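# Push mobile pedestal through self-closing door into yellow bay

## Task

Move the wheeled pedestal through the door that closes by itself and into the other room, leaving it in the yellow taped bay so that all four of its wheels sit fully inside the tape and none rests on the tape. The door must have swung shut before the scene is ended. Either robot or both may be used. At the end, every robot must have released the pedestal and backed away from it, and no robot may be toppled or left leaning, or the task fails. If the result only holds because a robot is still keeping it there, it does not count.

## Robot and tools

Robots: two identical Hello Robot Stretch 3 units, r1 and r2. Each has a two-wheel differential base (0.33 m long, 0.34 m wide, passive omni wheel at the back), a lift on a vertical mast, and a telescoping arm that reaches out to the robot's right side, ending in a wrist (yaw, pitch, roll) and a gripper. The base cannot strafe; to bring the gripper forward you drive. Spinning in place pivots about the point midway between the drive wheels, 0.05 m behind the front edge; with the arm in and the wrist folded the swept radius is 0.28 m.

Frames: each robot reports in its own base frame (origin on the floor between the drive wheels, x ahead, y to the left, z up). Odometry is that frame as it was at scene start, counted from wheel rotation only, so wheel slip shows up as false travel. Heading is positive leftward, range -3.142 to 3.142. hand_pose is in the base frame, at the point where the closed fingertips meet. Relative positions of the two robots can only be judged from images, lidar_m, wrist_depth_mm and head_depth_mm.

Tool execute_actions: argument actions is a list holding one action object or nothing (empty list = just read state and images). The action is keyed by robot, "r1" and/or "r2", each with optional "base", "joints", "contact_limits". base holds exactly one entry: translate_m, a straight-line offset in metres from the base's current spot, -1 to 1, positive forward; or rotate_rad, an in-place turn offset in radians, -3.2 to 3.2, positive counter-clockwise seen from above. joints holds absolute targets, by name: lift_m 0 to 1.1 (arm height); arm_m 0 to 0.52 (extension); wrist_yaw_rad -1.345 to 4.42 (0 along the arm, positive swings toward the front, 3.0 folds over the base); wrist_pitch_rad -1.57 to 0.451 (0 level, negative tips fingers down); wrist_roll_rad -2.911 to 2.911; gripper_m -0.089 to 0.179 (bigger is wider; real fingertip gap is a bit smaller, zero below 0.007); head_pan_rad -3.953 to 1.73 (positive left, -1.57 looks along the arm); head_tilt_rad -1.53 to 0.419 (negative down). contact_limits takes only arm_m, a motor effort percentage 1 to 100 at which the arm motion halts. cameras is an optional list chosen from r1_head_camera, r1_nav_camera, r1_wrist_camera, r2_head_camera, r2_nav_camera, r2_wrist_camera, or all; omitted or null gives all, [] gives none. Everything in one action starts at once. Any bad key or out-of-range number rejects the whole call. A joint, base or robot you omit may keep driving toward an older target. One action lasts at most 15 s. If a result reports a stop, the remaining calls in that same reply are skipped.

Tool wait: seconds, 0 to 10; nothing new is commanded, returns state and images. Tool zoom_image: camera name plus region [x0, y0, x1, y1] in pixels of that camera's latest full image, at most 504 by 504. Tool finished_scene: scene, the integer number of the current scene; irreversible, result states success and gives the following task.

Result lines: base_status and joint_status give how each commanded motion ended: done (for the base, wheels turned the commanded amount even if slipping), off_target (resting short and possibly still pushing), contact_stop, time_out, torque_fault (the latter three discard the target). The arm and lift halt and go slack when pressing firmly on something; base, wrist and head never stop on contact and keep shoving. A wrist servo pushed hard for several seconds shuts off for 10 s. on_its_own covers uncommanded parts; its held at value is a target, not the position. motor_effort is percent of maximum, positive toward larger joint values (peak in brackets, noisy); positive wheel effort pushes forward. An out-of-rest-range effort suggests pushing or carrying load. lidar_m: 12 distances in metres, 30-degree sectors, first straight ahead then counter-clockwise (4th left, 7th behind, 10th right), scan plane 0.17 m high, range 0.15 to 12, "-" is no return; own body can block sectors 5, 6, 9, 10. wrist_depth_mm (45 to 1000) and head_depth_mm (280 to 4000) are 7x7 grids of median depth from top left; the head grid follows the sideways image. base_tilt in degrees, forward and right positive, with a fixed bias up to about 4 degrees. turned_by_wheels and turned_by_imu give rotation since the last result.

Speed: fast base (0.30 m/s, 1.9 rad/s) only with lift_m under 0.30, arm_m under 0.03, wrist_yaw_rad over 2.54; otherwise 0.10 m/s and 0.63 rad/s.

Gripper: to hold, command below the object width; to let go, command at least 0.02 more than where the fingers made contact. Readings do not confirm a grasp.

Hazards: robot-to-robot contact must be avoided; once bases touch, even millimetres more driving is a hard press that ends the run. Shared loads tip robots because their travel differs (up to 2.5 cm per metre). Fold or unfold the wrist only with lift_m 0.32 to 0.95, pitch -0.4, roll near 0; keep pitch at -0.5 or lower when yaw is below -0.4. Pushing on rigid things with the gripper above about 0.45 m, driving while hooked on something fixed, or snagging furniture (worst when reversing) can tip a robot; back out in small steps, free the gripper, and lower lift to about 0.2 if leaning persists. Avoid drops, slams, hard hits and heavy shoving. The simulation keeps running while you compose a reply; robots keep their last command meanwhile.

Each tool is called in YAML: its name, and indented under it one key for each argument.

## Session

execute_actions:
  actions: []

Scene clock: 0.00 s.
r1.base_odometry: x=+0.000 y=+0.000 heading=+0.000 (m, m, rad; r1's odometry frame)
r1.turned_by_wheels: +0.000 (rad since the last result)
r1.turned_by_imu: +0.000 (rad since the last result)
r1.base_tilt: forward=-2.6 right=+1.0 (deg)
r1.lidar_m: 0.79 0.84 1.22 1.90 2.02 2.94 2.81 1.23 0.95 0.93 0.99 0.80
r1.head_depth_mm: 744 742 733 729 721 717 711 / 755 747 740 733 726 722 716 / 758 748 744 738 730 726 722 / 766 757 749 742 738 733 726 / 770 762 754 749 742 739 731 / 776 769 761 754 748 743 736 / 782 776 768 764 754 748 743
r1.base_status: not commanded
r1.joint_positions: lift_m=+0.329 arm_m=-0.002 wrist_yaw_rad=+2.973 wrist_pitch_rad=-0.380 wrist_roll_rad=-0.007 gripper_m=+0.037 head_pan_rad=-0.006 head_tilt_rad=-0.024
r1.joint_status: not commanded
r1.motor_effort: left_wheel=+0 right_wheel=+0 lift_m=+45 arm_m=+0 wrist_yaw_rad=-1 wrist_pitch_rad=+5 wrist_roll_rad=+0 gripper_m=+1 head_pan_rad=+0 head_tilt_rad=+1 (%)
r1.hand_pose: x=+0.0172 y=+0.0830 z=+0.3503 quat_wxyz=(+0.192, +0.701, +0.076, +0.683) (m; r1's base frame)
r1.wrist_depth_mm: - - - - - - 869 / - - - - - - 851 / - - - - - - 869 / 992 980 973 956 910 897 818 / 748 762 756 719 736 708 686 / 633 611 - 584 570 573 578 / 519 519 - 512 499 490 482
r2.base_odometry: x=+0.000 y=+0.000 heading=+0.000 (m, m, rad; r2's odometry frame)
r2.turned_by_wheels: +0.000 (rad since the last result)
r2.turned_by_imu: +0.000 (rad since the last result)
r2.base_tilt: forward=+1.6 right=+1.2 (deg)
r2.lidar_m: 2.25 4.25 2.64 2.36 2.37 1.64 1.47 1.47 1.77 2.40 2.41 2.90
r2.head_depth_mm: 1702 2690 - - - 3164 2099 / 1698 2676 - - - 3174 2107 / 1687 2696 - - - 3151 2109 / 1772 2665 - - - 2412 2121 / 1774 2666 - - - 2332 2122 / 1759 2671 - - - 2796 2115 / 1774 2642 - - - 3195 2115
r2.base_status: not commanded
r2.joint_positions: lift_m=+0.349 arm_m=+0.000 wrist_yaw_rad=+2.974 wrist_pitch_rad=-0.449 wrist_roll_rad=-0.011 gripper_m=+0.037 head_pan_rad=+0.008 head_tilt_rad=-0.008
r2.joint_status: not commanded
r2.motor_effort: left_wheel=+0 right_wheel=-1 lift_m=+25 arm_m=+0 wrist_yaw_rad=+0 wrist_pitch_rad=+7 wrist_roll_rad=+0 gripper_m=+0 head_pan_rad=+0 head_tilt_rad=+2 (%)
r2.hand_pose: x=+0.0155 y=+0.0728 z=+0.3543 quat_wxyz=(+0.214, +0.696, +0.101, +0.678) (m; r2's base frame)
r2.wrist_depth_mm: - - - - - - - / - - - - - - - / 973 960 962 949 - 999 - / 776 771 777 782 781 797 799 / 632 641 - 652 681 657 648 / 546 547 - 572 - 560 564 / 476 - - - 482 488 480
pictures: r1_head_camera (sideways: a quarter turn clockwise sets it upright), r1_nav_camera (sideways: a quarter turn counterclockwise sets it upright), r1_wrist_camera, r2_head_camera (sideways: a quarter turn clockwise sets it upright), r2_nav_camera (sideways: a quarter turn counterclockwise sets it upright), r2_wrist_camera
Images, in order (width x height): r1_head_camera 896x504, r1_nav_camera 672x504, r1_wrist_camera 644x364, r2_head_camera 896x504, r2_nav_camera 672x504, r2_wrist_camera 644x364.

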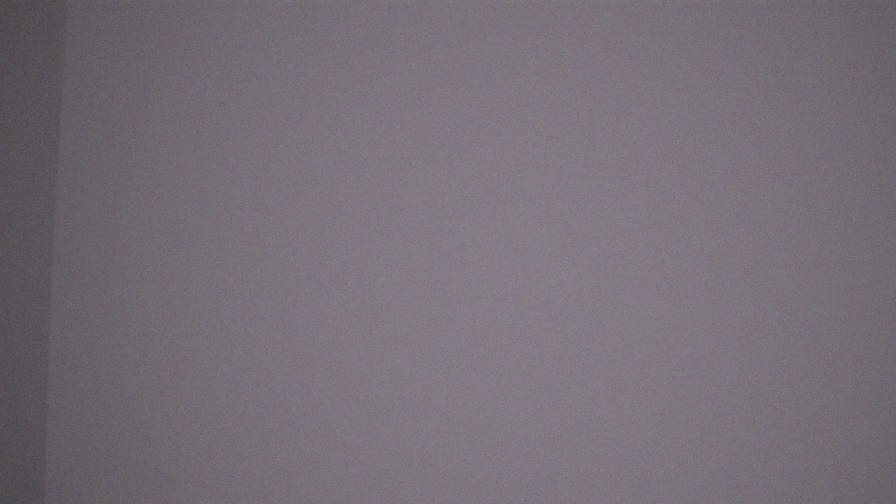

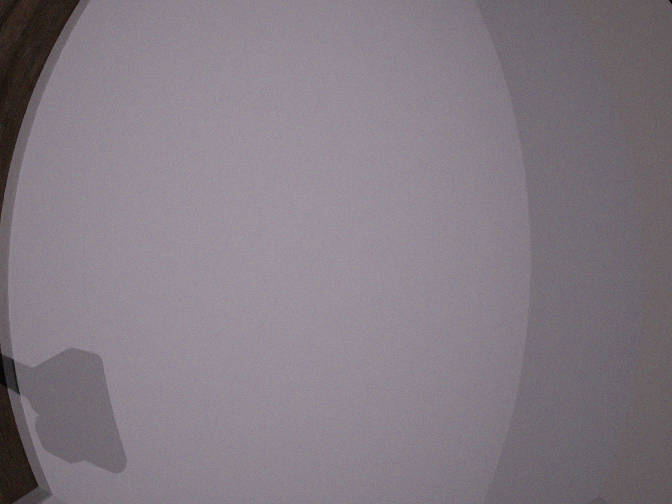

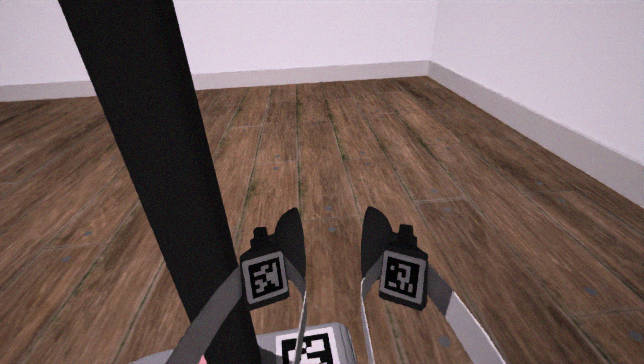

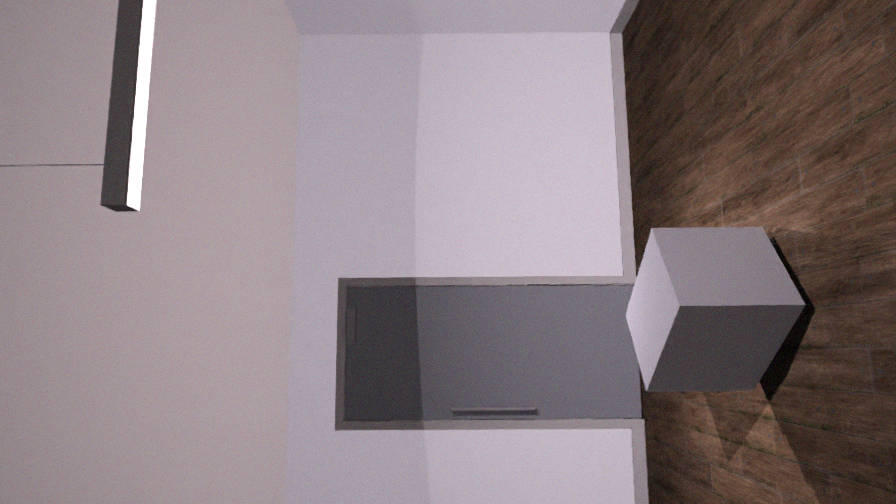

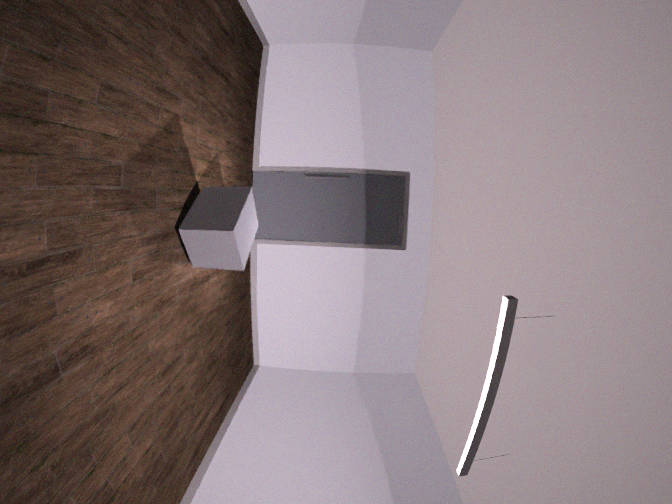

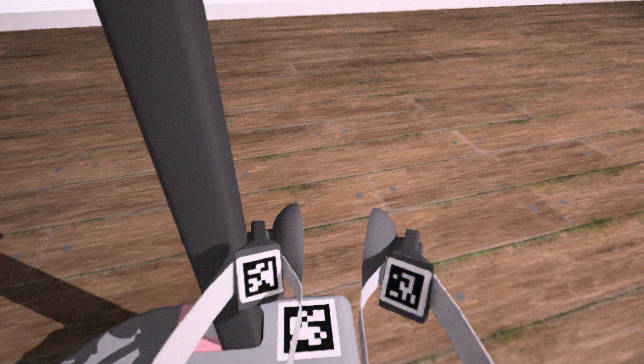

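execute_actions:
  actions:
    - {"r1":{"joints":{"head_pan_rad":-2.6,"head_tilt_rad":-0.5,"lift_m":0.26}},"r2":{"joints":{"head_pan_rad":-1.5,"head_tilt_rad":-0.5,"lift_m":0.26}}}
  cameras: ["r1_nav_camera","r2_nav_camera"]

Scene clock: 6.77 s.
r1.base_odometry: x=+0.000 y=+0.000 heading=+0.000 (m, m, rad; r1's odometry frame)
r1.turned_by_wheels: +0.000 (rad since the last result)
r1.turned_by_imu: +0.000 (rad since the last result)
r1.base_tilt: forward=-2.6 right=+1.0 (deg)
r1.lidar_m: 0.79 0.84 1.22 1.90 2.02 2.95 2.81 1.23 0.95 0.93 0.99 0.81
r1.head_depth_mm: 2114 2442 2868 3134 2289 1741 1409 / 1881 2051 2280 2624 2286 1749 1403 / 1636 1809 1992 2272 2272 1705 1391 / 1421 1561 1712 1892 2053 1719 1375 / 1151 1241 1351 1483 1614 1638 1374 / 1041 1111 1194 1291 1400 1525 1368 / 945 1004 1069 1147 1232 1331 1346
r1.base_status: not commanded
r1.joint_positions: lift_m=+0.260 arm_m=-0.002 wrist_yaw_rad=+2.973 wrist_pitch_rad=-0.380 wrist_roll_rad=-0.007 gripper_m=+0.037 head_pan_rad=-2.593 head_tilt_rad=-0.494
r1.joint_status: all done
r1.motor_effort: left_wheel=+0(0) right_wheel=+1(1) lift_m=+28(39) arm_m=+0(0) wrist_yaw_rad=-1(1) wrist_pitch_rad=+5(5) wrist_roll_rad=-1(0) gripper_m=+1(2) head_pan_rad=-5(59) head_tilt_rad=-3(23) (%)
r1.hand_pose: x=+0.0172 y=+0.0830 z=+0.2817 quat_wxyz=(+0.192, +0.701, +0.076, +0.683) (m; r1's base frame)
r1.wrist_depth_mm: - - - - - - 871 / - - - - - - 868 / - - - - - - 858 / 839 839 811 792 761 724 727 / 659 638 660 612 626 594 584 / 531 521 - 527 488 481 476 / 449 - - - 420 405 412
r2.base_odometry: x=+0.000 y=+0.000 heading=+0.000 (m, m, rad; r2's odometry frame)
r2.turned_by_wheels: +0.000 (rad since the last result)
r2.turned_by_imu: -0.001 (rad since the last result)
r2.base_tilt: forward=+1.6 right=+1.3 (deg)
r2.lidar_m: 2.24 4.25 2.63 2.36 2.37 1.64 1.47 1.47 1.77 2.40 2.41 2.89
r2.head_depth_mm: 2101 2281 2519 2657 1993 1548 1262 / 2072 2238 2488 2625 1992 1550 1263 / 2045 2244 2452 2629 2000 1552 1270 / 1998 2218 2454 2608 1992 1550 1271 / 1999 2169 2392 2582 1995 1559 1278 / 1974 2159 2381 2542 2023 1565 1282 / 1961 2144 2333 2548 2037 1569 1281
r2.base_status: not commanded
r2.joint_positions: lift_m=+0.260 arm_m=+0.000 wrist_yaw_rad=+2.974 wrist_pitch_rad=-0.449 wrist_roll_rad=-0.011 gripper_m=+0.037 head_pan_rad=-1.493 head_tilt_rad=-0.494
r2.joint_status: all done
r2.motor_effort: left_wheel=+0(0) right_wheel=-1(1) lift_m=+18(22) arm_m=+1(0) wrist_yaw_rad=+0(1) wrist_pitch_rad=+7(6) wrist_roll_rad=+0(0) gripper_m=+1(1) head_pan_rad=-2(30) head_tilt_rad=-4(34) (%)
r2.hand_pose: x=+0.0155 y=+0.0728 z=+0.2661 quat_wxyz=(+0.214, +0.696, +0.101, +0.678) (m; r2's base frame)
r2.wrist_depth_mm: - - - - - - - / - - - - - - - / 771 778 783 791 800 812 825 / 618 625 633 640 634 643 651 / 519 532 - 548 539 538 531 / 458 - - - - 454 453 / - - - - 392 397 396
pictures: r1_nav_camera (sideways: a quarter turn counterclockwise sets it upright), r2_nav_camera (sideways: a quarter turn counterclockwise sets it upright)
camera_calibration (this result's frames):
r1_nav_camera: T_world_to_cam=[[-0.361822, -0.238674, 0.901176, -1.12744], [-0.541229, 0.840858, 0.00539582, 0.0434345], [-0.759049, -0.48579, -0.433419, 0.524668], [0, 0, 0, 1]] pos_world=[0.0138245, -0.0507342, 1.24319]
r2_nav_camera: T_world_to_cam=[[0.0621686, -0.480255, 0.874923, -1.10174], [-0.990702, -0.135986, -0.00424858, 0.0609414], [0.121017, -0.866524, -0.484243, 0.578766], [0, 0, 0, 1]] pos_world=[0.058828, -0.0193163, 1.24446]
Images, in order (width x height): r1_nav_camera 672x504, r2_nav_camera 672x504.

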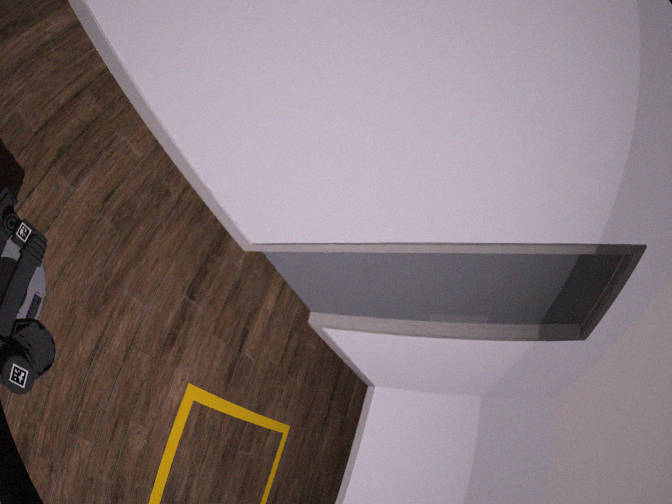

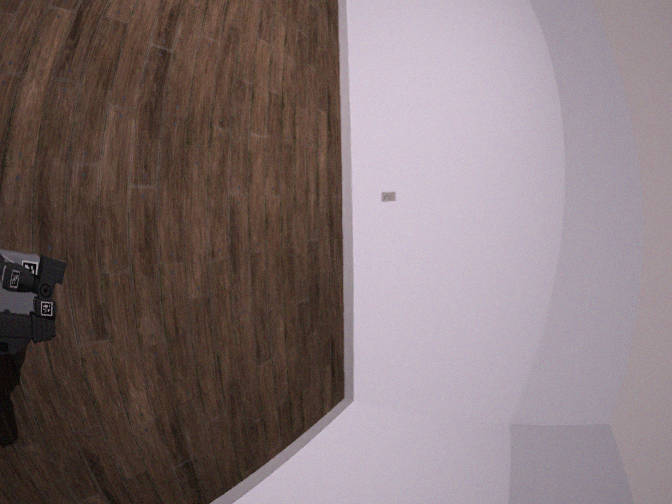

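execute_actions:
  actions:
    - {"r1":{"base":{"rotate_rad":-0.08},"joints":{"head_pan_rad":-1.57}},"r2":{"base":{"translate_m":0.8},"joints":{"head_pan_rad":0}}}
  cameras: []

execute_actions:
  actions:
    - {"r1":{"base":{"translate_m":-1}}}
  cameras: []

execute_actions:
  actions:
    - {"r1":{"base":{"translate_m":-0.65}}}
  cameras: []

execute_actions:
  actions:
    - {"r1":{"base":{"rotate_rad":-1.57},"joints":{"head_pan_rad":0,"head_tilt_rad":-0.8}}}
  cameras: ["r1_nav_camera","r2_nav_camera","r2_head_camera"]

Scene clock: 19.63 s.
r1.base_odometry: x=+0.000 y=+0.000 heading=-0.080 (m, m, rad; r1's odometry frame)
r1.turned_by_wheels: -0.080 (rad since the last result)
r1.turned_by_imu: -0.078 (rad since the last result)
r1.base_tilt: forward=-2.6 right=+1.0 (deg)
r1.lidar_m: 0.79 0.82 1.12 1.90 1.98 2.71 3.65 1.32 0.96 0.93 0.96 0.82
r1.head_depth_mm: 765 823 894 978 1072 1189 1320 / 766 826 893 977 1071 1192 1320 / 766 824 896 977 1072 1197 1324 / 766 826 898 982 1077 1197 1312 / 771 827 898 979 1078 1202 1296 / 770 828 895 984 1081 1199 1306 / 772 830 899 983 1081 1202 1311
r1.base_status: done
r1.joint_positions: lift_m=+0.260 arm_m=-0.002 wrist_yaw_rad=+2.973 wrist_pitch_rad=-0.380 wrist_roll_rad=-0.007 gripper_m=+0.037 head_pan_rad=-1.577 head_tilt_rad=-0.495
r1.joint_status: all done
r1.motor_effort: left_wheel=+2(6) right_wheel=-1(5) lift_m=+28(28) arm_m=+0(0) wrist_yaw_rad=-1(1) wrist_pitch_rad=+6(5) wrist_roll_rad=+0(0) gripper_m=+1(1) head_pan_rad=+4(56) head_tilt_rad=-2(2) (%)
r1.hand_pose: x=+0.0172 y=+0.0830 z=+0.2817 quat_wxyz=(+0.192, +0.701, +0.076, +0.683) (m; r1's base frame)
r1.wrist_depth_mm: - - - - - - 770 / - - - - - - 829 / - - - - - - 787 / 842 867 814 777 785 744 723 / 647 639 650 614 616 593 584 / 525 515 - 520 488 491 473 / 455 - - - 417 419 409
r2.base_odometry: x=+0.800 y=+0.000 heading=+0.000 (m, m, rad; r2's odometry frame)
r2.turned_by_wheels: +0.000 (rad since the last result)
r2.turned_by_imu: +0.000 (rad since the last result)
r2.base_tilt: forward=+1.6 right=+1.3 (deg)
r2.lidar_m: 1.46 1.64 2.82 2.52 2.52 2.51 2.24 2.26 2.51 2.24 2.25 2.71
r2.head_depth_mm: 3227 3536 3864 2769 1987 1548 1258 / 3215 3486 3786 2787 1982 1554 1259 / 3114 3444 3720 2805 1986 1554 1265 / 3075 3353 3657 1955 1912 1558 1273 / 3018 3302 3619 1748 1817 1567 1273 / 2992 3213 3524 1880 1935 1574 1282 / 2919 3139 3429 2716 2030 1567 1278
r2.base_status: done
r2.joint_positions: lift_m=+0.260 arm_m=+0.000 wrist_yaw_rad=+2.974 wrist_pitch_rad=-0.449 wrist_roll_rad=-0.011 gripper_m=+0.037 head_pan_rad=-0.007 head_tilt_rad=-0.495
r2.joint_status: all done
r2.motor_effort: left_wheel=-1(11) right_wheel=-1(3) lift_m=+19(19) arm_m=+0(0) wrist_yaw_rad=+1(0) wrist_pitch_rad=+6(6) wrist_roll_rad=+0(1) gripper_m=+0(1) head_pan_rad=+2(31) head_tilt_rad=-1(4) (%)
r2.hand_pose: x=+0.0155 y=+0.0728 z=+0.2661 quat_wxyz=(+0.214, +0.696, +0.101, +0.678) (m; r2's base frame)
r2.wrist_depth_mm: - - - - - - - / - - - - - - - / 792 772 818 804 807 811 811 / 628 622 630 645 636 636 642 / 516 525 - 549 543 534 532 / 457 - - - - 453 457 / - - - - 397 395 397
pictures: none
No camera images: the call's "cameras" was empty. Leave "cameras" out to get every camera's image.

Scene clock: 24.57 s.
r1.base_odometry: x=-0.997 y=+0.080 heading=-0.080 (m, m, rad; r1's odometry frame)
r1.turned_by_wheels: +0.000 (rad since the last result)
r1.turned_by_imu: -0.007 (rad since the last result)
r1.base_tilt: forward=-2.6 right=+1.0 (deg)
r1.lidar_m: 1.78 1.85 1.97 1.90 1.96 2.68 2.99 1.42 1.05 0.92 0.97 1.32
r1.head_depth_mm: 841 905 979 1069 1181 1308 1397 / 824 895 979 1069 1171 1304 1398 / 763 820 888 979 1109 1283 1359 / 769 828 900 985 1076 1201 1309 / 767 832 900 984 1082 1205 1301 / 772 829 898 982 1079 1210 1313 / 772 828 900 981 1084 1200 1306
r1.base_status: done
r1.joint_positions: lift_m=+0.260 arm_m=-0.002 wrist_yaw_rad=+2.973 wrist_pitch_rad=-0.380 wrist_roll_rad=-0.007 gripper_m=+0.037 head_pan_rad=-1.577 head_tilt_rad=-0.495
r1.joint_status: not commanded
r1.motor_effort: left_wheel=+2(6) right_wheel=+0(5) lift_m=+29(29) arm_m=-1(1) wrist_yaw_rad=-1(1) wrist_pitch_rad=+5(5) wrist_roll_rad=+0(0) gripper_m=+1(1) head_pan_rad=+4(5) head_tilt_rad=-3(1) (%)
r1.hand_pose: x=+0.0172 y=+0.0830 z=+0.2817 quat_wxyz=(+0.192, +0.701, +0.076, +0.683) (m; r1's base frame)
r1.wrist_depth_mm: - - - - - - - / - - - - - - - / - - - - - - 977 / 856 833 804 775 760 752 736 / 632 645 635 623 622 586 567 / 529 521 - 524 487 491 476 / 466 - - - 418 420 411
r2.base_odometry: x=+0.800 y=+0.000 heading=+0.000 (m, m, rad; r2's odometry frame)
r2.turned_by_wheels: +0.000 (rad since the last result)
r2.turned_by_imu: -0.001 (rad since the last result)
r2.base_tilt: forward=+1.5 right=+1.3 (deg)
r2.lidar_m: 1.46 1.64 2.80 2.51 2.52 2.51 2.25 2.25 2.51 2.25 2.25 2.71
r2.head_depth_mm: 3211 3560 3847 2764 1978 1546 1260 / 3207 3507 3786 2796 1983 1540 1263 / 3121 3433 3725 2805 1984 1551 1268 / 3084 3368 3648 1948 1928 1556 1270 / 3042 3258 3554 1747 1815 1559 1276 / 2969 3245 3536 1858 1945 1559 1279 / 2882 3143 3392 2706 2023 1576 1280
r2.base_status: not commanded
r2.joint_positions: lift_m=+0.260 arm_m=+0.000 wrist_yaw_rad=+2.974 wrist_pitch_rad=-0.449 wrist_roll_rad=-0.011 gripper_m=+0.037 head_pan_rad=-0.007 head_tilt_rad=-0.495
r2.joint_status: not commanded
r2.motor_effort: left_wheel=+0(0) right_wheel=-1(1) lift_m=+19(19) arm_m=+0(0) wrist_yaw_rad=+0(0) wrist_pitch_rad=+6(7) wrist_roll_rad=+0(0) gripper_m=-1(0) head_pan_rad=+3(2) head_tilt_rad=-1(3) (%)
r2.hand_pose: x=+0.0155 y=+0.0728 z=+0.2661 quat_wxyz=(+0.214, +0.696, +0.101, +0.678) (m; r2's base frame)
r2.wrist_depth_mm: - - - - - - - / - - - - - - - / 776 779 796 791 797 824 825 / 627 623 627 629 637 636 651 / 524 523 - 546 547 536 540 / 458 - - - - 454 454 / - - - - 394 393 396
pictures: none
No camera images: the call's "cameras" was empty. Leave "cameras" out to get every camera's image.

Scene clock: 28.37 s.
r1.base_odometry: x=-1.645 y=+0.132 heading=-0.080 (m, m, rad; r1's odometry frame)
r1.turned_by_wheels: +0.000 (rad since the last result)
r1.turned_by_imu: -0.004 (rad since the last result)
r1.base_tilt: forward=-2.5 right=+1.1 (deg)
r1.lidar_m: 2.42 2.52 1.97 1.89 1.96 2.44 2.34 1.35 1.02 1.02 1.06 1.32
r1.head_depth_mm: 846 910 983 1069 1149 1226 1334 / 846 913 987 1076 1187 1315 1386 / 848 910 989 1072 1189 1311 1401 / 847 909 988 1074 1189 1324 1375 / 845 908 987 1074 1183 1313 1380 / 844 913 982 1077 1189 1319 1361 / 845 912 988 1076 1185 1315 1364
r1.base_status: done
r1.joint_positions: lift_m=+0.260 arm_m=-0.002 wrist_yaw_rad=+2.973 wrist_pitch_rad=-0.380 wrist_roll_rad=-0.007 gripper_m=+0.037 head_pan_rad=-1.577 head_tilt_rad=-0.495
r1.joint_status: not commanded
r1.motor_effort: left_wheel=+2(5) right_wheel=-1(6) lift_m=+29(29) arm_m=-1(1) wrist_yaw_rad=-1(1) wrist_pitch_rad=+6(5) wrist_roll_rad=-1(1) gripper_m=+0(1) head_pan_rad=+5(5) head_tilt_rad=-3(1) (%)
r1.hand_pose: x=+0.0172 y=+0.0830 z=+0.2817 quat_wxyz=(+0.192, +0.701, +0.076, +0.683) (m; r1's base frame)
r1.wrist_depth_mm: - - - - - - - / - - - - - - - / - - - - - - 976 / 844 830 794 774 766 738 739 / 649 636 646 611 630 591 583 / 528 513 - 524 484 488 484 / 458 - - - 414 414 405
r2.base_odometry: x=+0.800 y=+0.000 heading=+0.000 (m, m, rad; r2's odometry frame)
r2.turned_by_wheels: +0.000 (rad since the last result)
r2.turned_by_imu: +0.000 (rad since the last result)
r2.base_tilt: forward=+1.6 right=+1.3 (deg)
r2.lidar_m: 1.46 1.64 2.80 2.51 2.52 2.51 2.25 2.26 2.51 2.25 2.25 2.71
r2.head_depth_mm: 3235 3549 3872 2765 1978 1551 1262 / 3196 3476 3753 2783 1987 1554 1268 / 3140 3440 3728 2797 2005 1558 1274 / 3064 3386 3642 1954 1928 1549 1273 / 3026 3254 3549 1761 1804 1564 1275 / 2961 3238 3484 1858 1930 1569 1276 / 2909 3176 3455 2729 2028 1578 1278
r2.base_status: not commanded
r2.joint_positions: lift_m=+0.260 arm_m=+0.000 wrist_yaw_rad=+2.974 wrist_pitch_rad=-0.449 wrist_roll_rad=-0.011 gripper_m=+0.037 head_pan_rad=-0.007 head_tilt_rad=-0.495
r2.joint_status: not commanded
r2.motor_effort: left_wheel=+0(0) right_wheel=-1(1) lift_m=+19(19) arm_m=+0(0) wrist_yaw_rad=+1(0) wrist_pitch_rad=+7(7) wrist_roll_rad=+0(0) gripper_m=+0(0) head_pan_rad=+2(2) head_tilt_rad=-1(1) (%)
r2.hand_pose: x=+0.0155 y=+0.0728 z=+0.2661 quat_wxyz=(+0.214, +0.696, +0.101, +0.678) (m; r2's base frame)
r2.wrist_depth_mm: - - - - - - - / - - - - - - - / 788 789 802 786 808 816 810 / 632 625 636 630 637 643 652 / 522 524 - 542 547 537 534 / 457 - - - - 453 459 / - - - - 394 394 397
pictures: none
No camera images: the call's "cameras" was empty. Leave "cameras" out to get every camera's image.

Scene clock: 30.57 s.
r1.base_odometry: x=-1.645 y=+0.132 heading=-1.650 (m, m, rad; r1's odometry frame)
r1.turned_by_wheels: -1.570 (rad since the last result)
r1.turned_by_imu: -1.540 (rad since the last result)
r1.base_tilt: forward=-2.6 right=+1.0 (deg)
r1.lidar_m: 1.02 1.05 1.35 2.43 2.53 1.95 1.89 1.97 2.43 2.34 1.32 1.02
r1.head_depth_mm: 844 952 1089 1230 1422 1379 1195 / 844 952 1092 1294 1516 1377 1182 / 849 954 1105 1296 1530 1361 1172 / 852 960 1109 1299 1529 1356 1174 / 855 968 1114 1303 1516 1351 1173 / 857 971 1120 1315 1514 1341 1163 / 860 971 1128 1330 1494 1337 1158
r1.base_status: done
r1.joint_positions: lift_m=+0.260 arm_m=-0.002 wrist_yaw_rad=+2.973 wrist_pitch_rad=-0.380 wrist_roll_rad=-0.007 gripper_m=+0.037 head_pan_rad=-0.007 head_tilt_rad=-0.791
r1.joint_status: all done
r1.motor_effort: left_wheel=+1(9) right_wheel=-1(4) lift_m=+29(29) arm_m=+0(1) wrist_yaw_rad=-1(1) wrist_pitch_rad=+6(6) wrist_roll_rad=-1(1) gripper_m=+1(2) head_pan_rad=+5(56) head_tilt_rad=-3(19) (%)
r1.hand_pose: x=+0.0172 y=+0.0830 z=+0.2817 quat_wxyz=(+0.192, +0.701, +0.076, +0.683) (m; r1's base frame)
r1.wrist_depth_mm: - - - - - - 933 / - - - - - - 957 / - - - - - - 937 / 855 826 807 797 764 747 736 / 643 635 646 607 622 590 587 / 521 517 - 524 490 485 479 / 465 - - - 421 414 411
r2.base_odometry: x=+0.800 y=+0.000 heading=+0.000 (m, m, rad; r2's odometry frame)
r2.turned_by_wheels: +0.000 (rad since the last result)
r2.turned_by_imu: +0.000 (rad since the last result)
r2.base_tilt: forward=+1.6 right=+1.2 (deg)
r2.lidar_m: 1.46 1.64 2.80 2.52 2.52 2.51 2.25 2.26 2.52 2.24 2.26 2.71
r2.head_depth_mm: 3261 3585 3811 2742 1988 1543 1264 / 3183 3499 3804 2787 1989 1546 1262 / 3117 3427 3679 2773 1998 1552 1272 / 3031 3369 3639 1948 1932 1561 1270 / 2998 3261 3592 1742 1804 1551 1275 / 2973 3219 3504 1858 1952 1568 1276 / 2890 3159 3474 2711 2012 1562 1283
r2.base_status: not commanded
r2.joint_positions: lift_m=+0.260 arm_m=+0.000 wrist_yaw_rad=+2.974 wrist_pitch_rad=-0.449 wrist_roll_rad=-0.011 gripper_m=+0.037 head_pan_rad=-0.007 head_tilt_rad=-0.495
r2.joint_status: not commanded
r2.motor_effort: left_wheel=-1(0) right_wheel=-1(1) lift_m=+19(19) arm_m=+1(0) wrist_yaw_rad=+0(0) wrist_pitch_rad=+7(6) wrist_roll_rad=+0(0) gripper_m=+0(0) head_pan_rad=+2(2) head_tilt_rad=-2(2) (%)
r2.hand_pose: x=+0.0155 y=+0.0728 z=+0.2661 quat_wxyz=(+0.214, +0.696, +0.101, +0.678) (m; r2's base frame)
r2.wrist_depth_mm: - - - - - - - / - - - - - - - / 781 771 794 806 789 818 805 / 633 639 631 636 642 636 636 / 515 519 - 545 547 530 537 / 459 - - - - 454 456 / - - - - 391 397 397
pictures: r1_nav_camera (sideways: a quarter turn counterclockwise sets it upright), r2_head_camera (sideways: a quarter turn clockwise sets it upright), r2_nav_camera (sideways: a quarter turn counterclockwise sets it upright)
camera_calibration (this result's frames):
r1_nav_camera: T_world_to_cam=[[0.677822, 0.0100174, 0.735158, -0.917323], [0.0164978, -0.999863, -0.00158684, 0.0491238], [0.735041, 0.0132041, -0.677894, 0.833618], [0, 0, 0, 1]] pos_world=[0.00822845, 0.047299, 1.23956]
r2_head_camera: T_world_to_cam=[[-0.463865, -0.0147414, -0.885783, 1.17349], [-0.0157724, 0.99984, -0.00837996, 0.0182255], [0.885765, 0.0100837, -0.464024, 0.558818], [0, 0, 0, 1]] pos_world=[0.0496483, -0.00655857, 1.29892]
r2_nav_camera: T_world_to_cam=[[0.48475, 0.0210964, 0.874398, -1.10364], [0.0512402, -0.998677, -0.00431181, 0.0546679], [0.873151, 0.0468945, -0.48519, 0.575409], [0, 0, 0, 1]] pos_world=[0.029768, 0.0508948, 1.24444]
Images, in order (width x height): r1_nav_camera 672x504, r2_head_camera 896x504, r2_nav_camera 672x504.

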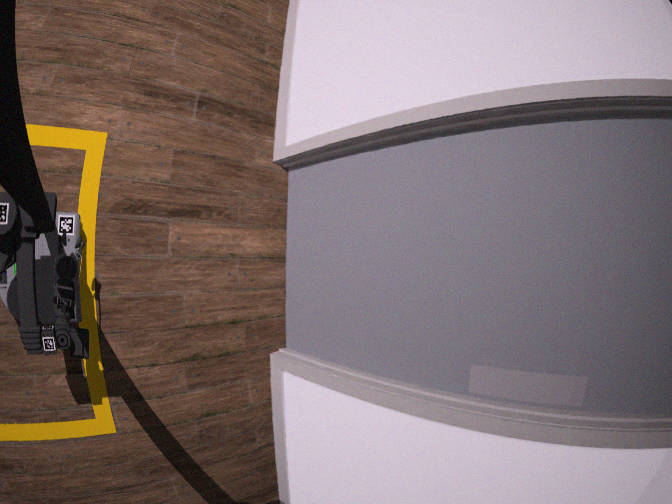

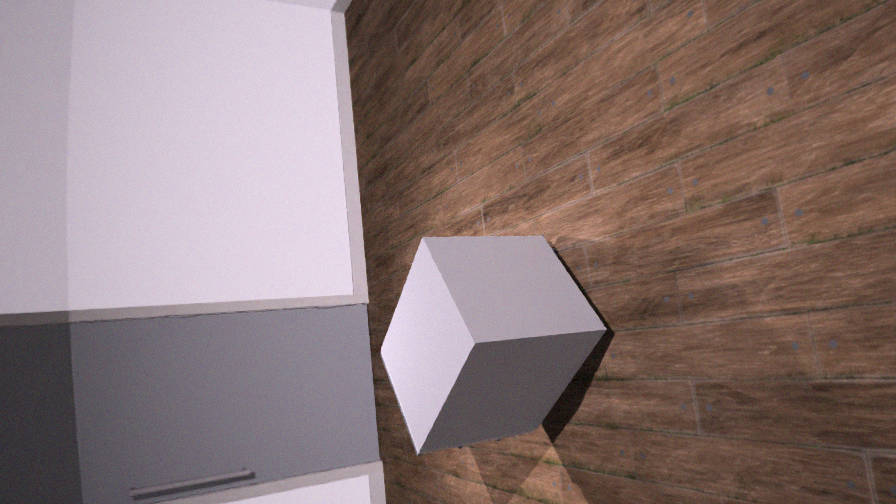

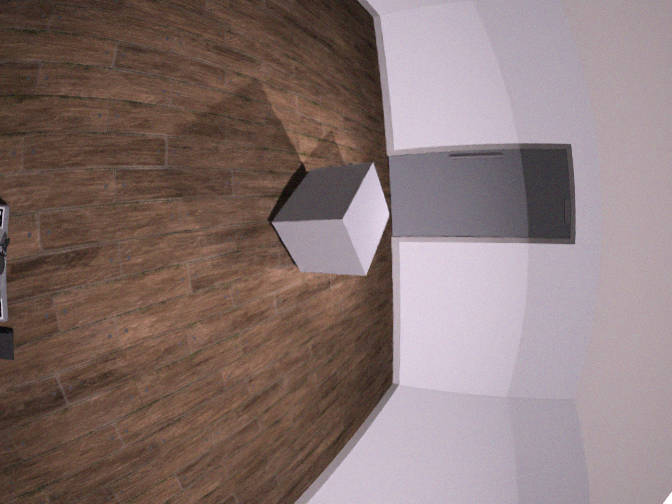

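execute_actions:
  actions:
    - {"r1":{"base":{"translate_m":0.95}},"r2":{"base":{"rotate_rad":0.28},"joints":{"head_tilt_rad":-0.9}}}
  cameras: []

execute_actions:
  actions:
    - {"r1":{"base":{"translate_m":0.7},"joints":{"lift_m":0.32}},"r2":{"base":{"translate_m":1},"joints":{"lift_m":0.26}}}
  cameras: ["r1_nav_camera","r2_nav_camera"]

Scene clock: 44.80 s.
r1.base_odometry: x=-1.720 y=-0.816 heading=-1.650 (m, m, rad; r1's odometry frame)
r1.turned_by_wheels: +0.000 (rad since the last result)
r1.turned_by_imu: +0.007 (rad since the last result)
r1.base_tilt: forward=-2.6 right=+1.0 (deg)
r1.lidar_m: - - 0.15 0.31 2.51 2.92 2.83 2.95 2.44 0.28 0.15 -
r1.head_depth_mm: - - - - - - - / - - - - - - - / - - - - - - - / - - - - - - - / - - - - - - - / - - - - - - - / - - - - - - -
r1.base_status: done
r1.joint_positions: lift_m=+0.260 arm_m=-0.002 wrist_yaw_rad=+2.973 wrist_pitch_rad=-0.380 wrist_roll_rad=-0.007 gripper_m=+0.037 head_pan_rad=-0.007 head_tilt_rad=-0.791
r1.joint_status: not commanded
r1.motor_effort: left_wheel=+1(9) right_wheel=-1(4) lift_m=+29(29) arm_m=-1(1) wrist_yaw_rad=-1(0) wrist_pitch_rad=+5(5) wrist_roll_rad=+0(0) gripper_m=+1(1) head_pan_rad=+4(5) head_tilt_rad=-4(3) (%)
r1.hand_pose: x=+0.0172 y=+0.0830 z=+0.2817 quat_wxyz=(+0.192, +0.701, +0.076, +0.683) (m; r1's base frame)
r1.wrist_depth_mm: - - - 466 175 105 75 / - - - 508 183 108 77 / - - - 553 191 111 78 / 836 825 814 605 200 114 80 / 650 643 653 574 179 117 81 / 525 521 - 515 200 120 83 / 460 - - - 233 116 84
r2.base_odometry: x=+0.800 y=+0.000 heading=+0.280 (m, m, rad; r2's odometry frame)
r2.turned_by_wheels: +0.280 (rad since the last result)
r2.turned_by_imu: +0.275 (rad since the last result)
r2.base_tilt: forward=+1.6 right=+1.3 (deg)
r2.lidar_m: 1.45 3.31 2.56 2.51 2.68 2.29 2.25 2.40 2.28 2.24 2.40 1.70
r2.head_depth_mm: 3004 2493 1984 1644 1405 1226 1085 / 3098 1679 1901 1653 1408 1234 1088 / 3053 1612 1817 1666 1414 1234 1095 / 3093 1775 1957 1672 1426 1238 1092 / 3121 2572 2038 1675 1422 1248 1099 / 3141 2596 2060 1694 1439 1244 1100 / 3188 2657 2053 1694 1437 1254 1110
r2.base_status: done
r2.joint_positions: lift_m=+0.260 arm_m=+0.000 wrist_yaw_rad=+2.974 wrist_pitch_rad=-0.449 wrist_roll_rad=-0.011 gripper_m=+0.037 head_pan_rad=-0.007 head_tilt_rad=-0.889
r2.joint_status: all done
r2.motor_effort: left_wheel=-2(11) right_wheel=+0(4) lift_m=+19(19) arm_m=+0(0) wrist_yaw_rad=+0(0) wrist_pitch_rad=+6(6) wrist_roll_rad=-1(0) gripper_m=-1(1) head_pan_rad=+2(2) head_tilt_rad=-6(29) (%)
r2.hand_pose: x=+0.0155 y=+0.0728 z=+0.2661 quat_wxyz=(+0.214, +0.696, +0.101, +0.678) (m; r2's base frame)
r2.wrist_depth_mm: - - - - - - - / - - - - - - - / 788 790 792 789 803 817 805 / 616 627 631 641 636 635 635 / 517 523 - 541 549 534 533 / 458 - - - - 451 452 / - - - - 396 396 396
pictures: none
No camera images: the call's "cameras" was empty. Leave "cameras" out to get every camera's image.

Scene clock: 52.00 s.
r1.base_odometry: x=-1.774 y=-1.513 heading=-1.649 (m, m, rad; r1's odometry frame)
r1.turned_by_wheels: +0.001 (rad since the last result)
r1.turned_by_imu: -0.069 (rad since the last result)
r1.base_tilt: forward=-2.7 right=+1.0 (deg)
r1.lidar_m: - - 0.15 0.19 2.47 3.00 2.85 2.92 2.48 0.29 0.15 -
r1.head_depth_mm: - - - - - - - / - - - - - - - / - - - - - - - / - - - - - - - / - - - - - - - / - - - - - - - / - - - - - - -
r1.base_status: translate_m off_target (by the wheels' count: +0.6998 of +0.7000)
r1.joint_positions: lift_m=+0.320 arm_m=-0.002 wrist_yaw_rad=+2.984 wrist_pitch_rad=-0.388 wrist_roll_rad=-0.007 gripper_m=+0.037 head_pan_rad=+0.018 head_tilt_rad=-0.799
r1.joint_status: all done
r1.on_its_own: left_wheel is at rest, and its effort (+28) is outside its rest range (-18 to +18)
r1.motor_effort: left_wheel=+28(45) right_wheel=+5(22) lift_m=+60(65) arm_m=-1(1) wrist_yaw_rad=-11(11) wrist_pitch_rad=+8(8) wrist_roll_rad=-1(0) gripper_m=+4(3) head_pan_rad=-13(20) head_tilt_rad=-1(4) (%)
r1.hand_pose: x=+0.0145 y=+0.0824 z=+0.3389 quat_wxyz=(+0.191, +0.700, +0.082, +0.683) (m; r1's base frame)
r1.wrist_depth_mm: - - - 306 129 82 60 / - - - 344 136 84 62 / - - - 390 143 87 63 / 954 950 864 447 150 90 64 / 740 754 699 506 143 93 66 / 610 594 - 534 136 96 68 / 513 524 - - 183 95 69
r2.base_odometry: x=+1.761 y=+0.276 heading=+0.280 (m, m, rad; r2's odometry frame)
r2.turned_by_wheels: +0.000 (rad since the last result)
r2.turned_by_imu: +0.000 (rad since the last result)
r2.base_tilt: forward=+1.6 right=+1.2 (deg)
r2.lidar_m: 0.49 2.75 2.48 2.43 2.59 3.30 3.23 3.07 2.37 2.33 2.48 0.48
r2.head_depth_mm: 2203 2411 1991 1012 1194 1227 1085 / 2243 2431 1226 1017 938 1231 1096 / 2252 2460 1228 1022 1009 1210 1092 / 2276 2503 2012 1093 1357 1238 1097 / 2294 2491 2035 1597 1429 1242 1104 / 2335 2535 2034 1683 1430 1242 1105 / 2349 2563 2054 1695 1437 1251 1105
r2.base_status: done
r2.joint_positions: lift_m=+0.260 arm_m=+0.000 wrist_yaw_rad=+2.974 wrist_pitch_rad=-0.449 wrist_roll_rad=-0.011 gripper_m=+0.037 head_pan_rad=-0.007 head_tilt_rad=-0.890
r2.joint_status: all done
r2.motor_effort: left_wheel=-2(9) right_wheel=+0(5) lift_m=+19(18) arm_m=+0(0) wrist_yaw_rad=+1(1) wrist_pitch_rad=+7(6) wrist_roll_rad=+0(0) gripper_m=+0(0) head_pan_rad=+2(2) head_tilt_rad=-6(5) (%)
r2.hand_pose: x=+0.0155 y=+0.0728 z=+0.2661 quat_wxyz=(+0.214, +0.696, +0.101, +0.678) (m; r2's base frame)
r2.wrist_depth_mm: - - - - - - - / - - - - - - - / 784 779 794 801 811 825 821 / 632 623 633 637 640 642 641 / 520 517 - 542 541 527 536 / 460 - - - - 450 454 / - - - - 394 392 393
pictures: r1_nav_camera (sideways: a quarter turn counterclockwise sets it upright), r2_nav_camera (sideways: a quarter turn counterclockwise sets it upright)
camera_calibration (this result's frames):
r1_nav_camera: T_world_to_cam=[[0.68385, 0.0270728, 0.729121, -0.909492], [0.0414701, -0.999138, -0.00179641, 0.0492442], [0.728444, 0.0314652, -0.684383, 0.842098], [0, 0, 0, 1]] pos_world=[0.00649292, 0.0473276, 1.23953]
r2_nav_camera: T_world_to_cam=[[0.783995, 0.0191975, 0.62047, -0.774487], [0.0453783, -0.99862, -0.0264402, 0.0835043], [0.619107, 0.0488848, -0.783784, 0.965365], [0, 0, 0, 1]] pos_world=[0.00574062, 0.0510656, 1.23939]
Images, in order (width x height): r1_nav_camera 672x504, r2_nav_camera 672x504.

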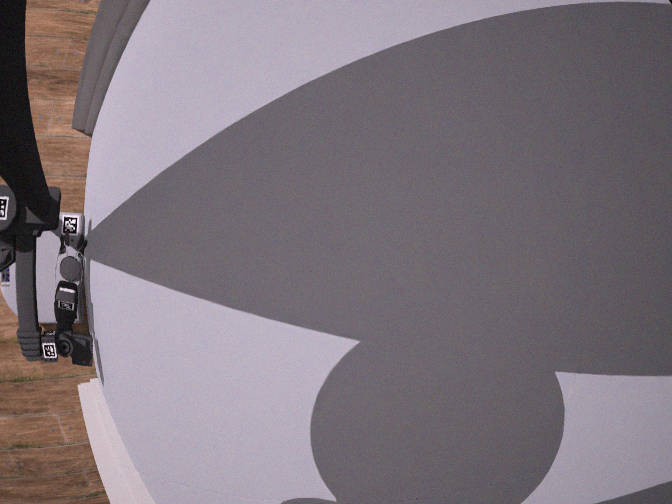

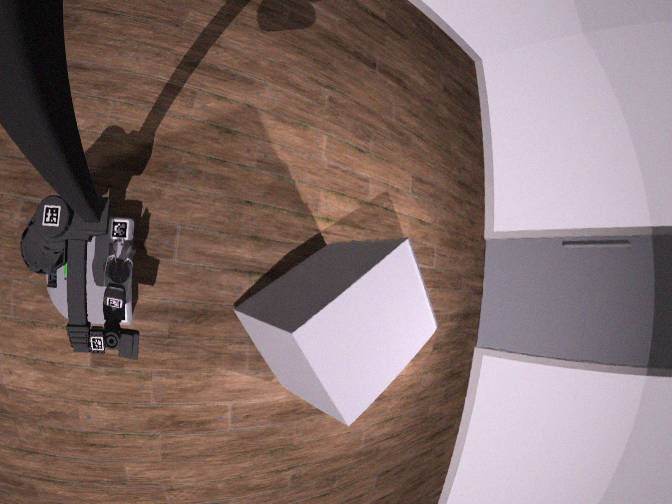

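execute_actions:
  actions:
    - {"r1":{"base":{"translate_m":-0.5},"joints":{"lift_m":0.28,"head_pan_rad":-1.0,"gripper_m":0.0,"wrist_yaw_rad":3.2}},"r2":{"base":{"translate_m":0.42}}}
  cameras: []

execute_actions:
  actions:
    - {"r1":{"base":{"rotate_rad":-0.7}},"r2":{"joints":{"lift_m":0.32,"gripper_m":0.0,"wrist_yaw_rad":3.2}}}
  cameras: []

execute_actions:
  actions:
    - {"r1":{"base":{"translate_m":0.36}},"r2":{"base":{"translate_m":0.2}}}
  cameras: []

execute_actions:
  actions:
    - {"r1":{"base":{"rotate_rad":0.95},"joints":{"lift_m":0.32}}}
  cameras: ["r1_nav_camera","r2_nav_camera"]

Scene clock: 67.60 s.
r1.base_odometry: x=-1.735 y=-1.015 heading=-1.649 (m, m, rad; r1's odometry frame)
r1.turned_by_wheels: +0.000 (rad since the last result)
r1.turned_by_imu: -0.003 (rad since the last result)
r1.base_tilt: forward=-2.6 right=+1.0 (deg)
r1.lidar_m: 0.55 0.57 0.66 1.52 2.45 2.49 2.35 2.41 2.52 2.38 0.69 0.58
r1.head_depth_mm: 1472 1964 2420 1983 1630 1370 1192 / 1119 1388 1807 1975 1610 1362 1180 / 908 1069 1309 1675 1605 1361 1182 / 762 871 1024 1239 1493 1349 1167 / 655 736 838 978 1171 1295 1166 / 566 624 702 821 995 1255 1156 / 526 599 699 804 926 1062 1134
r1.base_status: done
r1.joint_positions: lift_m=+0.280 arm_m=-0.002 wrist_yaw_rad=+3.198 wrist_pitch_rad=-0.388 wrist_roll_rad=-0.007 gripper_m=+0.000 head_pan_rad=-0.993 head_tilt_rad=-0.799
r1.joint_status: all done
r1.motor_effort: left_wheel=+1(23) right_wheel=-1(5) lift_m=+29(56) arm_m=+0(1) wrist_yaw_rad=+1(10) wrist_pitch_rad=+8(8) wrist_roll_rad=-1(0) gripper_m=-1(82) head_pan_rad=-4(57) head_tilt_rad=-1(1) (%)
r1.hand_pose: x=-0.0341 y=+0.0849 z=+0.2998 quat_wxyz=(+0.117, +0.687, +0.157, +0.700) (m; r1's base frame)
r1.wrist_depth_mm: - - - - - 903 598 / - - - - - 945 586 / - - - - - 910 581 / 864 852 857 803 792 739 619 / 672 663 657 - 621 618 612 / 557 541 560 - 537 507 500 / 460 - - - - 432 426
r2.base_odometry: x=+2.165 y=+0.392 heading=+0.280 (m, m, rad; r2's odometry frame)
r2.turned_by_wheels: +0.000 (rad since the last result)
r2.turned_by_imu: -0.037 (rad since the last result)
r2.base_tilt: forward=+1.5 right=+1.2 (deg)
r2.lidar_m: 0.19 0.46 2.45 2.40 2.52 3.60 3.64 3.21 2.42 2.36 2.48 0.15
r2.head_depth_mm: 1875 2196 1968 1643 858 751 676 / 1888 2204 1992 1039 862 755 666 / 1890 2223 2003 1019 866 756 759 / 1914 2227 2013 1667 869 801 1079 / 1920 2261 2036 1666 918 1217 1096 / 1933 2246 2035 1690 1426 1245 1102 / 1939 2276 2050 1682 1434 1247 1108
r2.base_status: done
r2.joint_positions: lift_m=+0.260 arm_m=+0.000 wrist_yaw_rad=+2.982 wrist_pitch_rad=-0.449 wrist_roll_rad=-0.011 gripper_m=+0.037 head_pan_rad=-0.006 head_tilt_rad=-0.892
r2.joint_status: not commanded
r2.motor_effort: left_wheel=+2(9) right_wheel=+4(14) lift_m=+20(20) arm_m=+0(0) wrist_yaw_rad=-8(13) wrist_pitch_rad=+7(7) wrist_roll_rad=-1(0) gripper_m=+0(0) head_pan_rad=+2(3) head_tilt_rad=-4(5) (%)
r2.hand_pose: x=+0.0138 y=+0.0730 z=+0.2659 quat_wxyz=(+0.212, +0.696, +0.104, +0.679) (m; r2's base frame)
r2.wrist_depth_mm: - - - - - - - / - - - - - - - / 780 783 784 786 806 806 800 / 619 623 629 630 633 643 654 / 516 524 - 548 550 531 534 / 462 - - - - 456 453 / - - - - 390 394 395
pictures: none
No camera images: the call's "cameras" was empty. Leave "cameras" out to get every camera's image.

Scene clock: 69.20 s.
r1.base_odometry: x=-1.735 y=-1.015 heading=-2.349 (m, m, rad; r1's odometry frame)
r1.turned_by_wheels: -0.700 (rad since the last result)
r1.turned_by_imu: -0.688 (rad since the last result)
r1.base_tilt: forward=-2.6 right=+1.0 (deg)
r1.lidar_m: 0.63 0.55 0.55 0.66 1.01 2.39 2.68 2.35 2.36 2.71 2.38 0.90
r1.head_depth_mm: 2179 2528 2592 1991 1623 1376 1190 / 2181 2490 2529 1973 1624 1363 1188 / 2132 2446 2525 1964 1606 1347 1177 / 2139 2378 2483 1945 1592 1349 1175 / 2084 2357 2472 1934 1585 1341 1158 / 2062 2330 2432 1927 1565 1336 1165 / 2030 2262 2333 1903 1575 1331 1154
r1.base_status: done
r1.joint_positions: lift_m=+0.280 arm_m=-0.002 wrist_yaw_rad=+3.198 wrist_pitch_rad=-0.388 wrist_roll_rad=-0.007 gripper_m=+0.000 head_pan_rad=-0.993 head_tilt_rad=-0.799
r1.joint_status: not commanded
r1.motor_effort: left_wheel=+2(7) right_wheel=-1(6) lift_m=+29(29) arm_m=-1(1) wrist_yaw_rad=+1(1) wrist_pitch_rad=+8(9) wrist_roll_rad=-1(1) gripper_m=-1(3) head_pan_rad=-5(4) head_tilt_rad=-2(1) (%)
r1.hand_pose: x=-0.0341 y=+0.0849 z=+0.2998 quat_wxyz=(+0.117, +0.687, +0.157, +0.700) (m; r1's base frame)
r1.wrist_depth_mm: - - - 735 649 543 445 / - - - 799 697 561 460 / - - - 837 753 603 486 / 873 869 834 809 765 632 497 / 674 668 645 - 625 609 539 / 554 541 556 - 532 515 502 / 465 - - - - 425 430
r2.base_odometry: x=+2.165 y=+0.392 heading=+0.280 (m, m, rad; r2's odometry frame)
r2.turned_by_wheels: +0.000 (rad since the last result)
r2.turned_by_imu: +0.000 (rad since the last result)
r2.base_tilt: forward=+1.6 right=+1.2 (deg)
r2.lidar_m: 0.19 0.45 2.46 2.40 2.52 3.60 3.64 3.20 2.43 2.36 2.49 0.15
r2.head_depth_mm: 1884 2196 1983 1646 860 749 676 / 1886 2198 1993 1043 862 754 666 / 1900 2208 2012 1020 866 755 760 / 1917 2216 2014 1663 870 802 1076 / 1918 2255 2029 1676 914 1215 1103 / 1914 2261 2049 1677 1426 1248 1099 / 1921 2278 2059 1697 1440 1247 1102
r2.base_status: not commanded
r2.joint_positions: lift_m=+0.320 arm_m=+0.000 wrist_yaw_rad=+3.197 wrist_pitch_rad=-0.449 wrist_roll_rad=-0.011 gripper_m=+0.000 head_pan_rad=-0.006 head_tilt_rad=-0.892
r2.joint_status: all done
r2.motor_effort: left_wheel=+1(2) right_wheel=-1(4) lift_m=+32(35) arm_m=+0(1) wrist_yaw_rad=+3(9) wrist_pitch_rad=+7(7) wrist_roll_rad=+0(1) gripper_m=-3(94) head_pan_rad=+1(2) head_tilt_rad=-4(5) (%)
r2.hand_pose: x=-0.0335 y=+0.0755 z=+0.3254 quat_wxyz=(+0.138, +0.680, +0.178, +0.697) (m; r2's base frame)
r2.wrist_depth_mm: - - - - - - - / - - - - - - - / 898 905 892 909 928 926 937 / 729 722 738 741 733 730 745 / 595 598 598 - 614 617 622 / 512 529 - - 524 524 523 / 448 - - - - 456 457
pictures: none
No camera images: the call's "cameras" was empty. Leave "cameras" out to get every camera's image.

Scene clock: 72.27 s.
r1.base_odometry: x=-1.988 y=-1.271 heading=-2.349 (m, m, rad; r1's odometry frame)
r1.turned_by_wheels: +0.000 (rad since the last result)
r1.turned_by_imu: +0.003 (rad since the last result)
r1.base_tilt: forward=-2.6 right=+1.0 (deg)
r1.lidar_m: 0.30 0.29 0.29 0.35 0.63 2.64 2.97 2.62 2.62 2.43 2.14 0.40
r1.head_depth_mm: 1970 2246 2481 1995 1635 1372 1185 / 1947 2207 2465 1979 1622 1369 1181 / 1923 2179 2425 1978 1610 1367 1175 / 1883 2136 2368 1941 1591 1354 1170 / 1868 2094 2342 1941 1586 1347 1164 / 1826 2050 2254 1852 1543 1337 1159 / 1359 1263 1170 1101 1041 982 937
r1.base_status: done
r1.joint_positions: lift_m=+0.280 arm_m=-0.002 wrist_yaw_rad=+3.198 wrist_pitch_rad=-0.388 wrist_roll_rad=-0.007 gripper_m=+0.000 head_pan_rad=-0.993 head_tilt_rad=-0.799
r1.joint_status: not commanded
r1.motor_effort: left_wheel=+1(9) right_wheel=-1(3) lift_m=+29(29) arm_m=-1(1) wrist_yaw_rad=+1(1) wrist_pitch_rad=+9(8) wrist_roll_rad=+0(1) gripper_m=-1(1) head_pan_rad=-5(4) head_tilt_rad=-1(2) (%)
r1.hand_pose: x=-0.0342 y=+0.0849 z=+0.2998 quat_wxyz=(+0.117, +0.687, +0.157, +0.700) (m; r1's base frame)
r1.wrist_depth_mm: - - 674 473 369 295 248 / - - 767 501 398 313 259 / - - 841 552 433 331 275 / 861 858 828 614 460 354 283 / 672 659 654 - 492 374 301 / 546 542 554 - 494 406 318 / 462 - - - - 422 338
r2.base_odometry: x=+2.357 y=+0.447 heading=+0.280 (m, m, rad; r2's odometry frame)
r2.turned_by_wheels: +0.000 (rad since the last result)
r2.turned_by_imu: -0.465 (rad since the last result)
r2.base_tilt: forward=+1.6 right=+1.2 (deg)
r2.lidar_m: - 0.15 0.29 2.46 2.45 2.61 3.82 3.76 3.03 2.37 2.34 -
r2.head_depth_mm: 2298 2504 1972 1641 1400 1159 1085 / 2160 2422 1986 1648 864 755 669 / 2066 2351 2007 1670 866 755 670 / 1961 2283 2029 1661 870 756 694 / 1866 2148 2039 1678 872 760 797 / 1786 2060 2055 1678 877 764 1066 / 1720 1967 2056 1683 1434 779 1109
r2.base_status: done
r2.joint_positions: lift_m=+0.320 arm_m=+0.000 wrist_yaw_rad=+3.192 wrist_pitch_rad=-0.449 wrist_roll_rad=-0.011 gripper_m=+0.000 head_pan_rad=-0.006 head_tilt_rad=-0.892
r2.joint_status: not commanded
r2.motor_effort: left_wheel=+0(19) right_wheel=+9(17) lift_m=+30(31) arm_m=-1(1) wrist_yaw_rad=+10(12) wrist_pitch_rad=+7(6) wrist_roll_rad=+0(0) gripper_m=-2(3) head_pan_rad=+2(2) head_tilt_rad=-3(3) (%)
r2.hand_pose: x=-0.0323 y=+0.0754 z=+0.3254 quat_wxyz=(+0.139, +0.681, +0.176, +0.697) (m; r2's base frame)
r2.wrist_depth_mm: - - - - - - - / - - - - - - - / 915 912 919 919 918 939 838 / 719 737 740 739 734 754 357 / 590 606 606 - 617 605 306 / 514 523 - - 517 503 269 / 449 - - - - 443 240
pictures: none
No camera images: the call's "cameras" was empty. Leave "cameras" out to get every camera's image.

Scene clock: 74.37 s.
r1.base_odometry: x=-1.988 y=-1.271 heading=-1.399 (m, m, rad; r1's odometry frame)
r1.turned_by_wheels: +0.950 (rad since the last result)
r1.turned_by_imu: +0.936 (rad since the last result)
r1.base_tilt: forward=-2.6 right=+1.1 (deg)
r1.lidar_m: 0.29 0.33 0.53 2.63 2.95 2.62 2.62 2.58 2.15 0.48 0.30 0.29
r1.head_depth_mm: 305 361 456 619 967 1338 1188 / - 319 379 485 674 1103 1178 / - - 306 369 499 740 1114 / - - 299 345 420 541 792 / - 289 324 383 470 605 823 / - 294 329 379 448 544 695 / - - 300 340 393 467 573
r1.base_status: done
r1.joint_positions: lift_m=+0.320 arm_m=-0.002 wrist_yaw_rad=+3.198 wrist_pitch_rad=-0.388 wrist_roll_rad=-0.007 gripper_m=+0.000 head_pan_rad=-0.993 head_tilt_rad=-0.799
r1.joint_status: all done
r1.motor_effort: left_wheel=-1(7) right_wheel=+1(6) lift_m=+60(61) arm_m=-1(0) wrist_yaw_rad=+1(2) wrist_pitch_rad=+9(8) wrist_roll_rad=+0(1) gripper_m=-1(1) head_pan_rad=-4(4) head_tilt_rad=-3(1) (%)
r1.hand_pose: x=-0.0342 y=+0.0849 z=+0.3389 quat_wxyz=(+0.117, +0.687, +0.157, +0.700) (m; r1's base frame)
r1.wrist_depth_mm: - - - - - 876 570 / - - - - - 830 562 / - - - - - 766 530 / 980 932 913 904 857 765 516 / 740 717 720 - 692 676 513 / 609 595 587 - 571 563 501 / 501 511 - - 518 477 450
r2.base_odometry: x=+2.357 y=+0.447 heading=+0.280 (m, m, rad; r2's odometry frame)
r2.turned_by_wheels: +0.000 (rad since the last result)
r2.turned_by_imu: +0.000 (rad since the last result)
r2.base_tilt: forward=+1.5 right=+1.3 (deg)
r2.lidar_m: - 0.15 0.29 2.46 2.45 2.61 3.83 3.76 3.02 2.37 2.34 -
r2.head_depth_mm: 2270 2517 1993 1649 1405 1163 1082 / 2156 2416 1998 1661 863 754 667 / 2067 2357 2000 1650 867 755 669 / 1948 2295 2014 1659 875 758 693 / 1868 2172 2022 1682 874 761 795 / 1789 2069 2041 1678 875 763 1070 / 1719 1964 2054 1690 1435 779 1102
r2.base_status: not commanded
r2.joint_positions: lift_m=+0.320 arm_m=+0.000 wrist_yaw_rad=+3.192 wrist_pitch_rad=-0.449 wrist_roll_rad=-0.011 gripper_m=+0.000 head_pan_rad=-0.006 head_tilt_rad=-0.892
r2.joint_status: not commanded
r2.motor_effort: left_wheel=+0(0) right_wheel=+10(9) lift_m=+30(30) arm_m=-1(1) wrist_yaw_rad=+10(10) wrist_pitch_rad=+6(7) wrist_roll_rad=+0(0) gripper_m=-4(2) head_pan_rad=+3(2) head_tilt_rad=-2(3) (%)
r2.hand_pose: x=-0.0323 y=+0.0754 z=+0.3254 quat_wxyz=(+0.139, +0.681, +0.176, +0.697) (m; r2's base frame)
r2.wrist_depth_mm: - - - - - - - / - - - - - - - / 893 908 908 933 945 963 846 / 721 725 726 739 728 739 357 / 590 605 609 - 628 616 306 / 509 525 - - 524 511 270 / 446 - - - - 440 239
pictures: r1_nav_camera (sideways: a quarter turn counterclockwise sets it upright), r2_nav_camera (sideways: a quarter turn counterclockwise sets it upright)
camera_calibration (this result's frames):
r1_nav_camera: T_world_to_cam=[[0.385705, -0.564712, 0.729611, -0.908312], [-0.824694, -0.565576, -0.00177947, 0.0545058], [0.413655, -0.60102, -0.68386, 0.843338], [0, 0, 0, 1]] pos_world=[0.0464404, 0.0247553, 1.23954]
r2_nav_camera: T_world_to_cam=[[0.785489, 0.0196943, 0.618562, -0.772009], [0.0459585, -0.99859, -0.0265671, 0.0836659], [0.617166, 0.0492963, -0.785287, 0.967331], [0, 0, 0, 1]] pos_world=[0.00555563, 0.0510663, 1.23939]
Images, in order (width x height): r1_nav_camera 672x504, r2_nav_camera 672x504.

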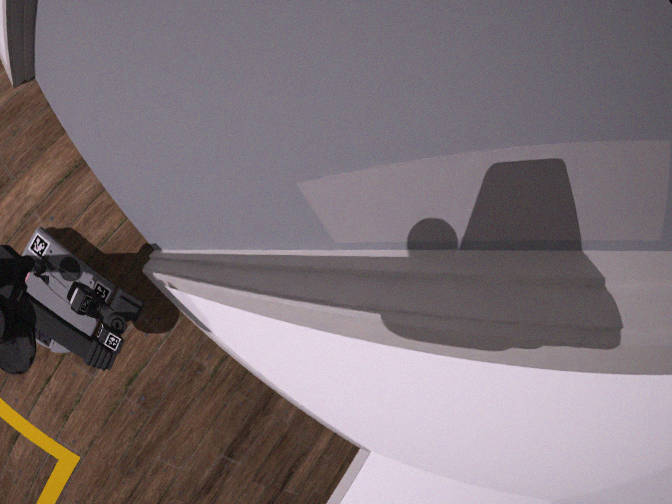

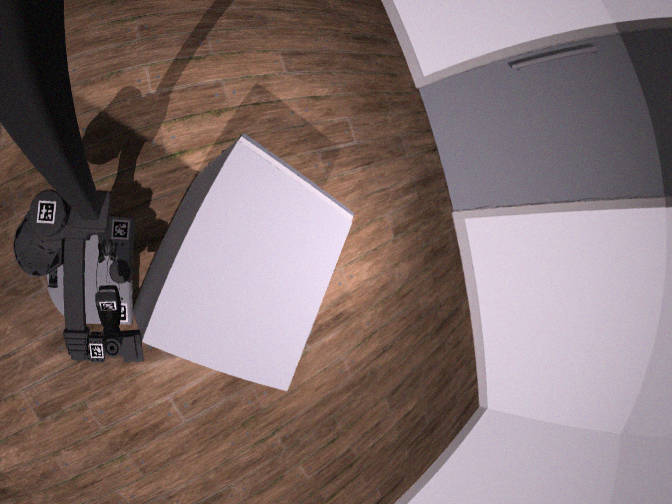

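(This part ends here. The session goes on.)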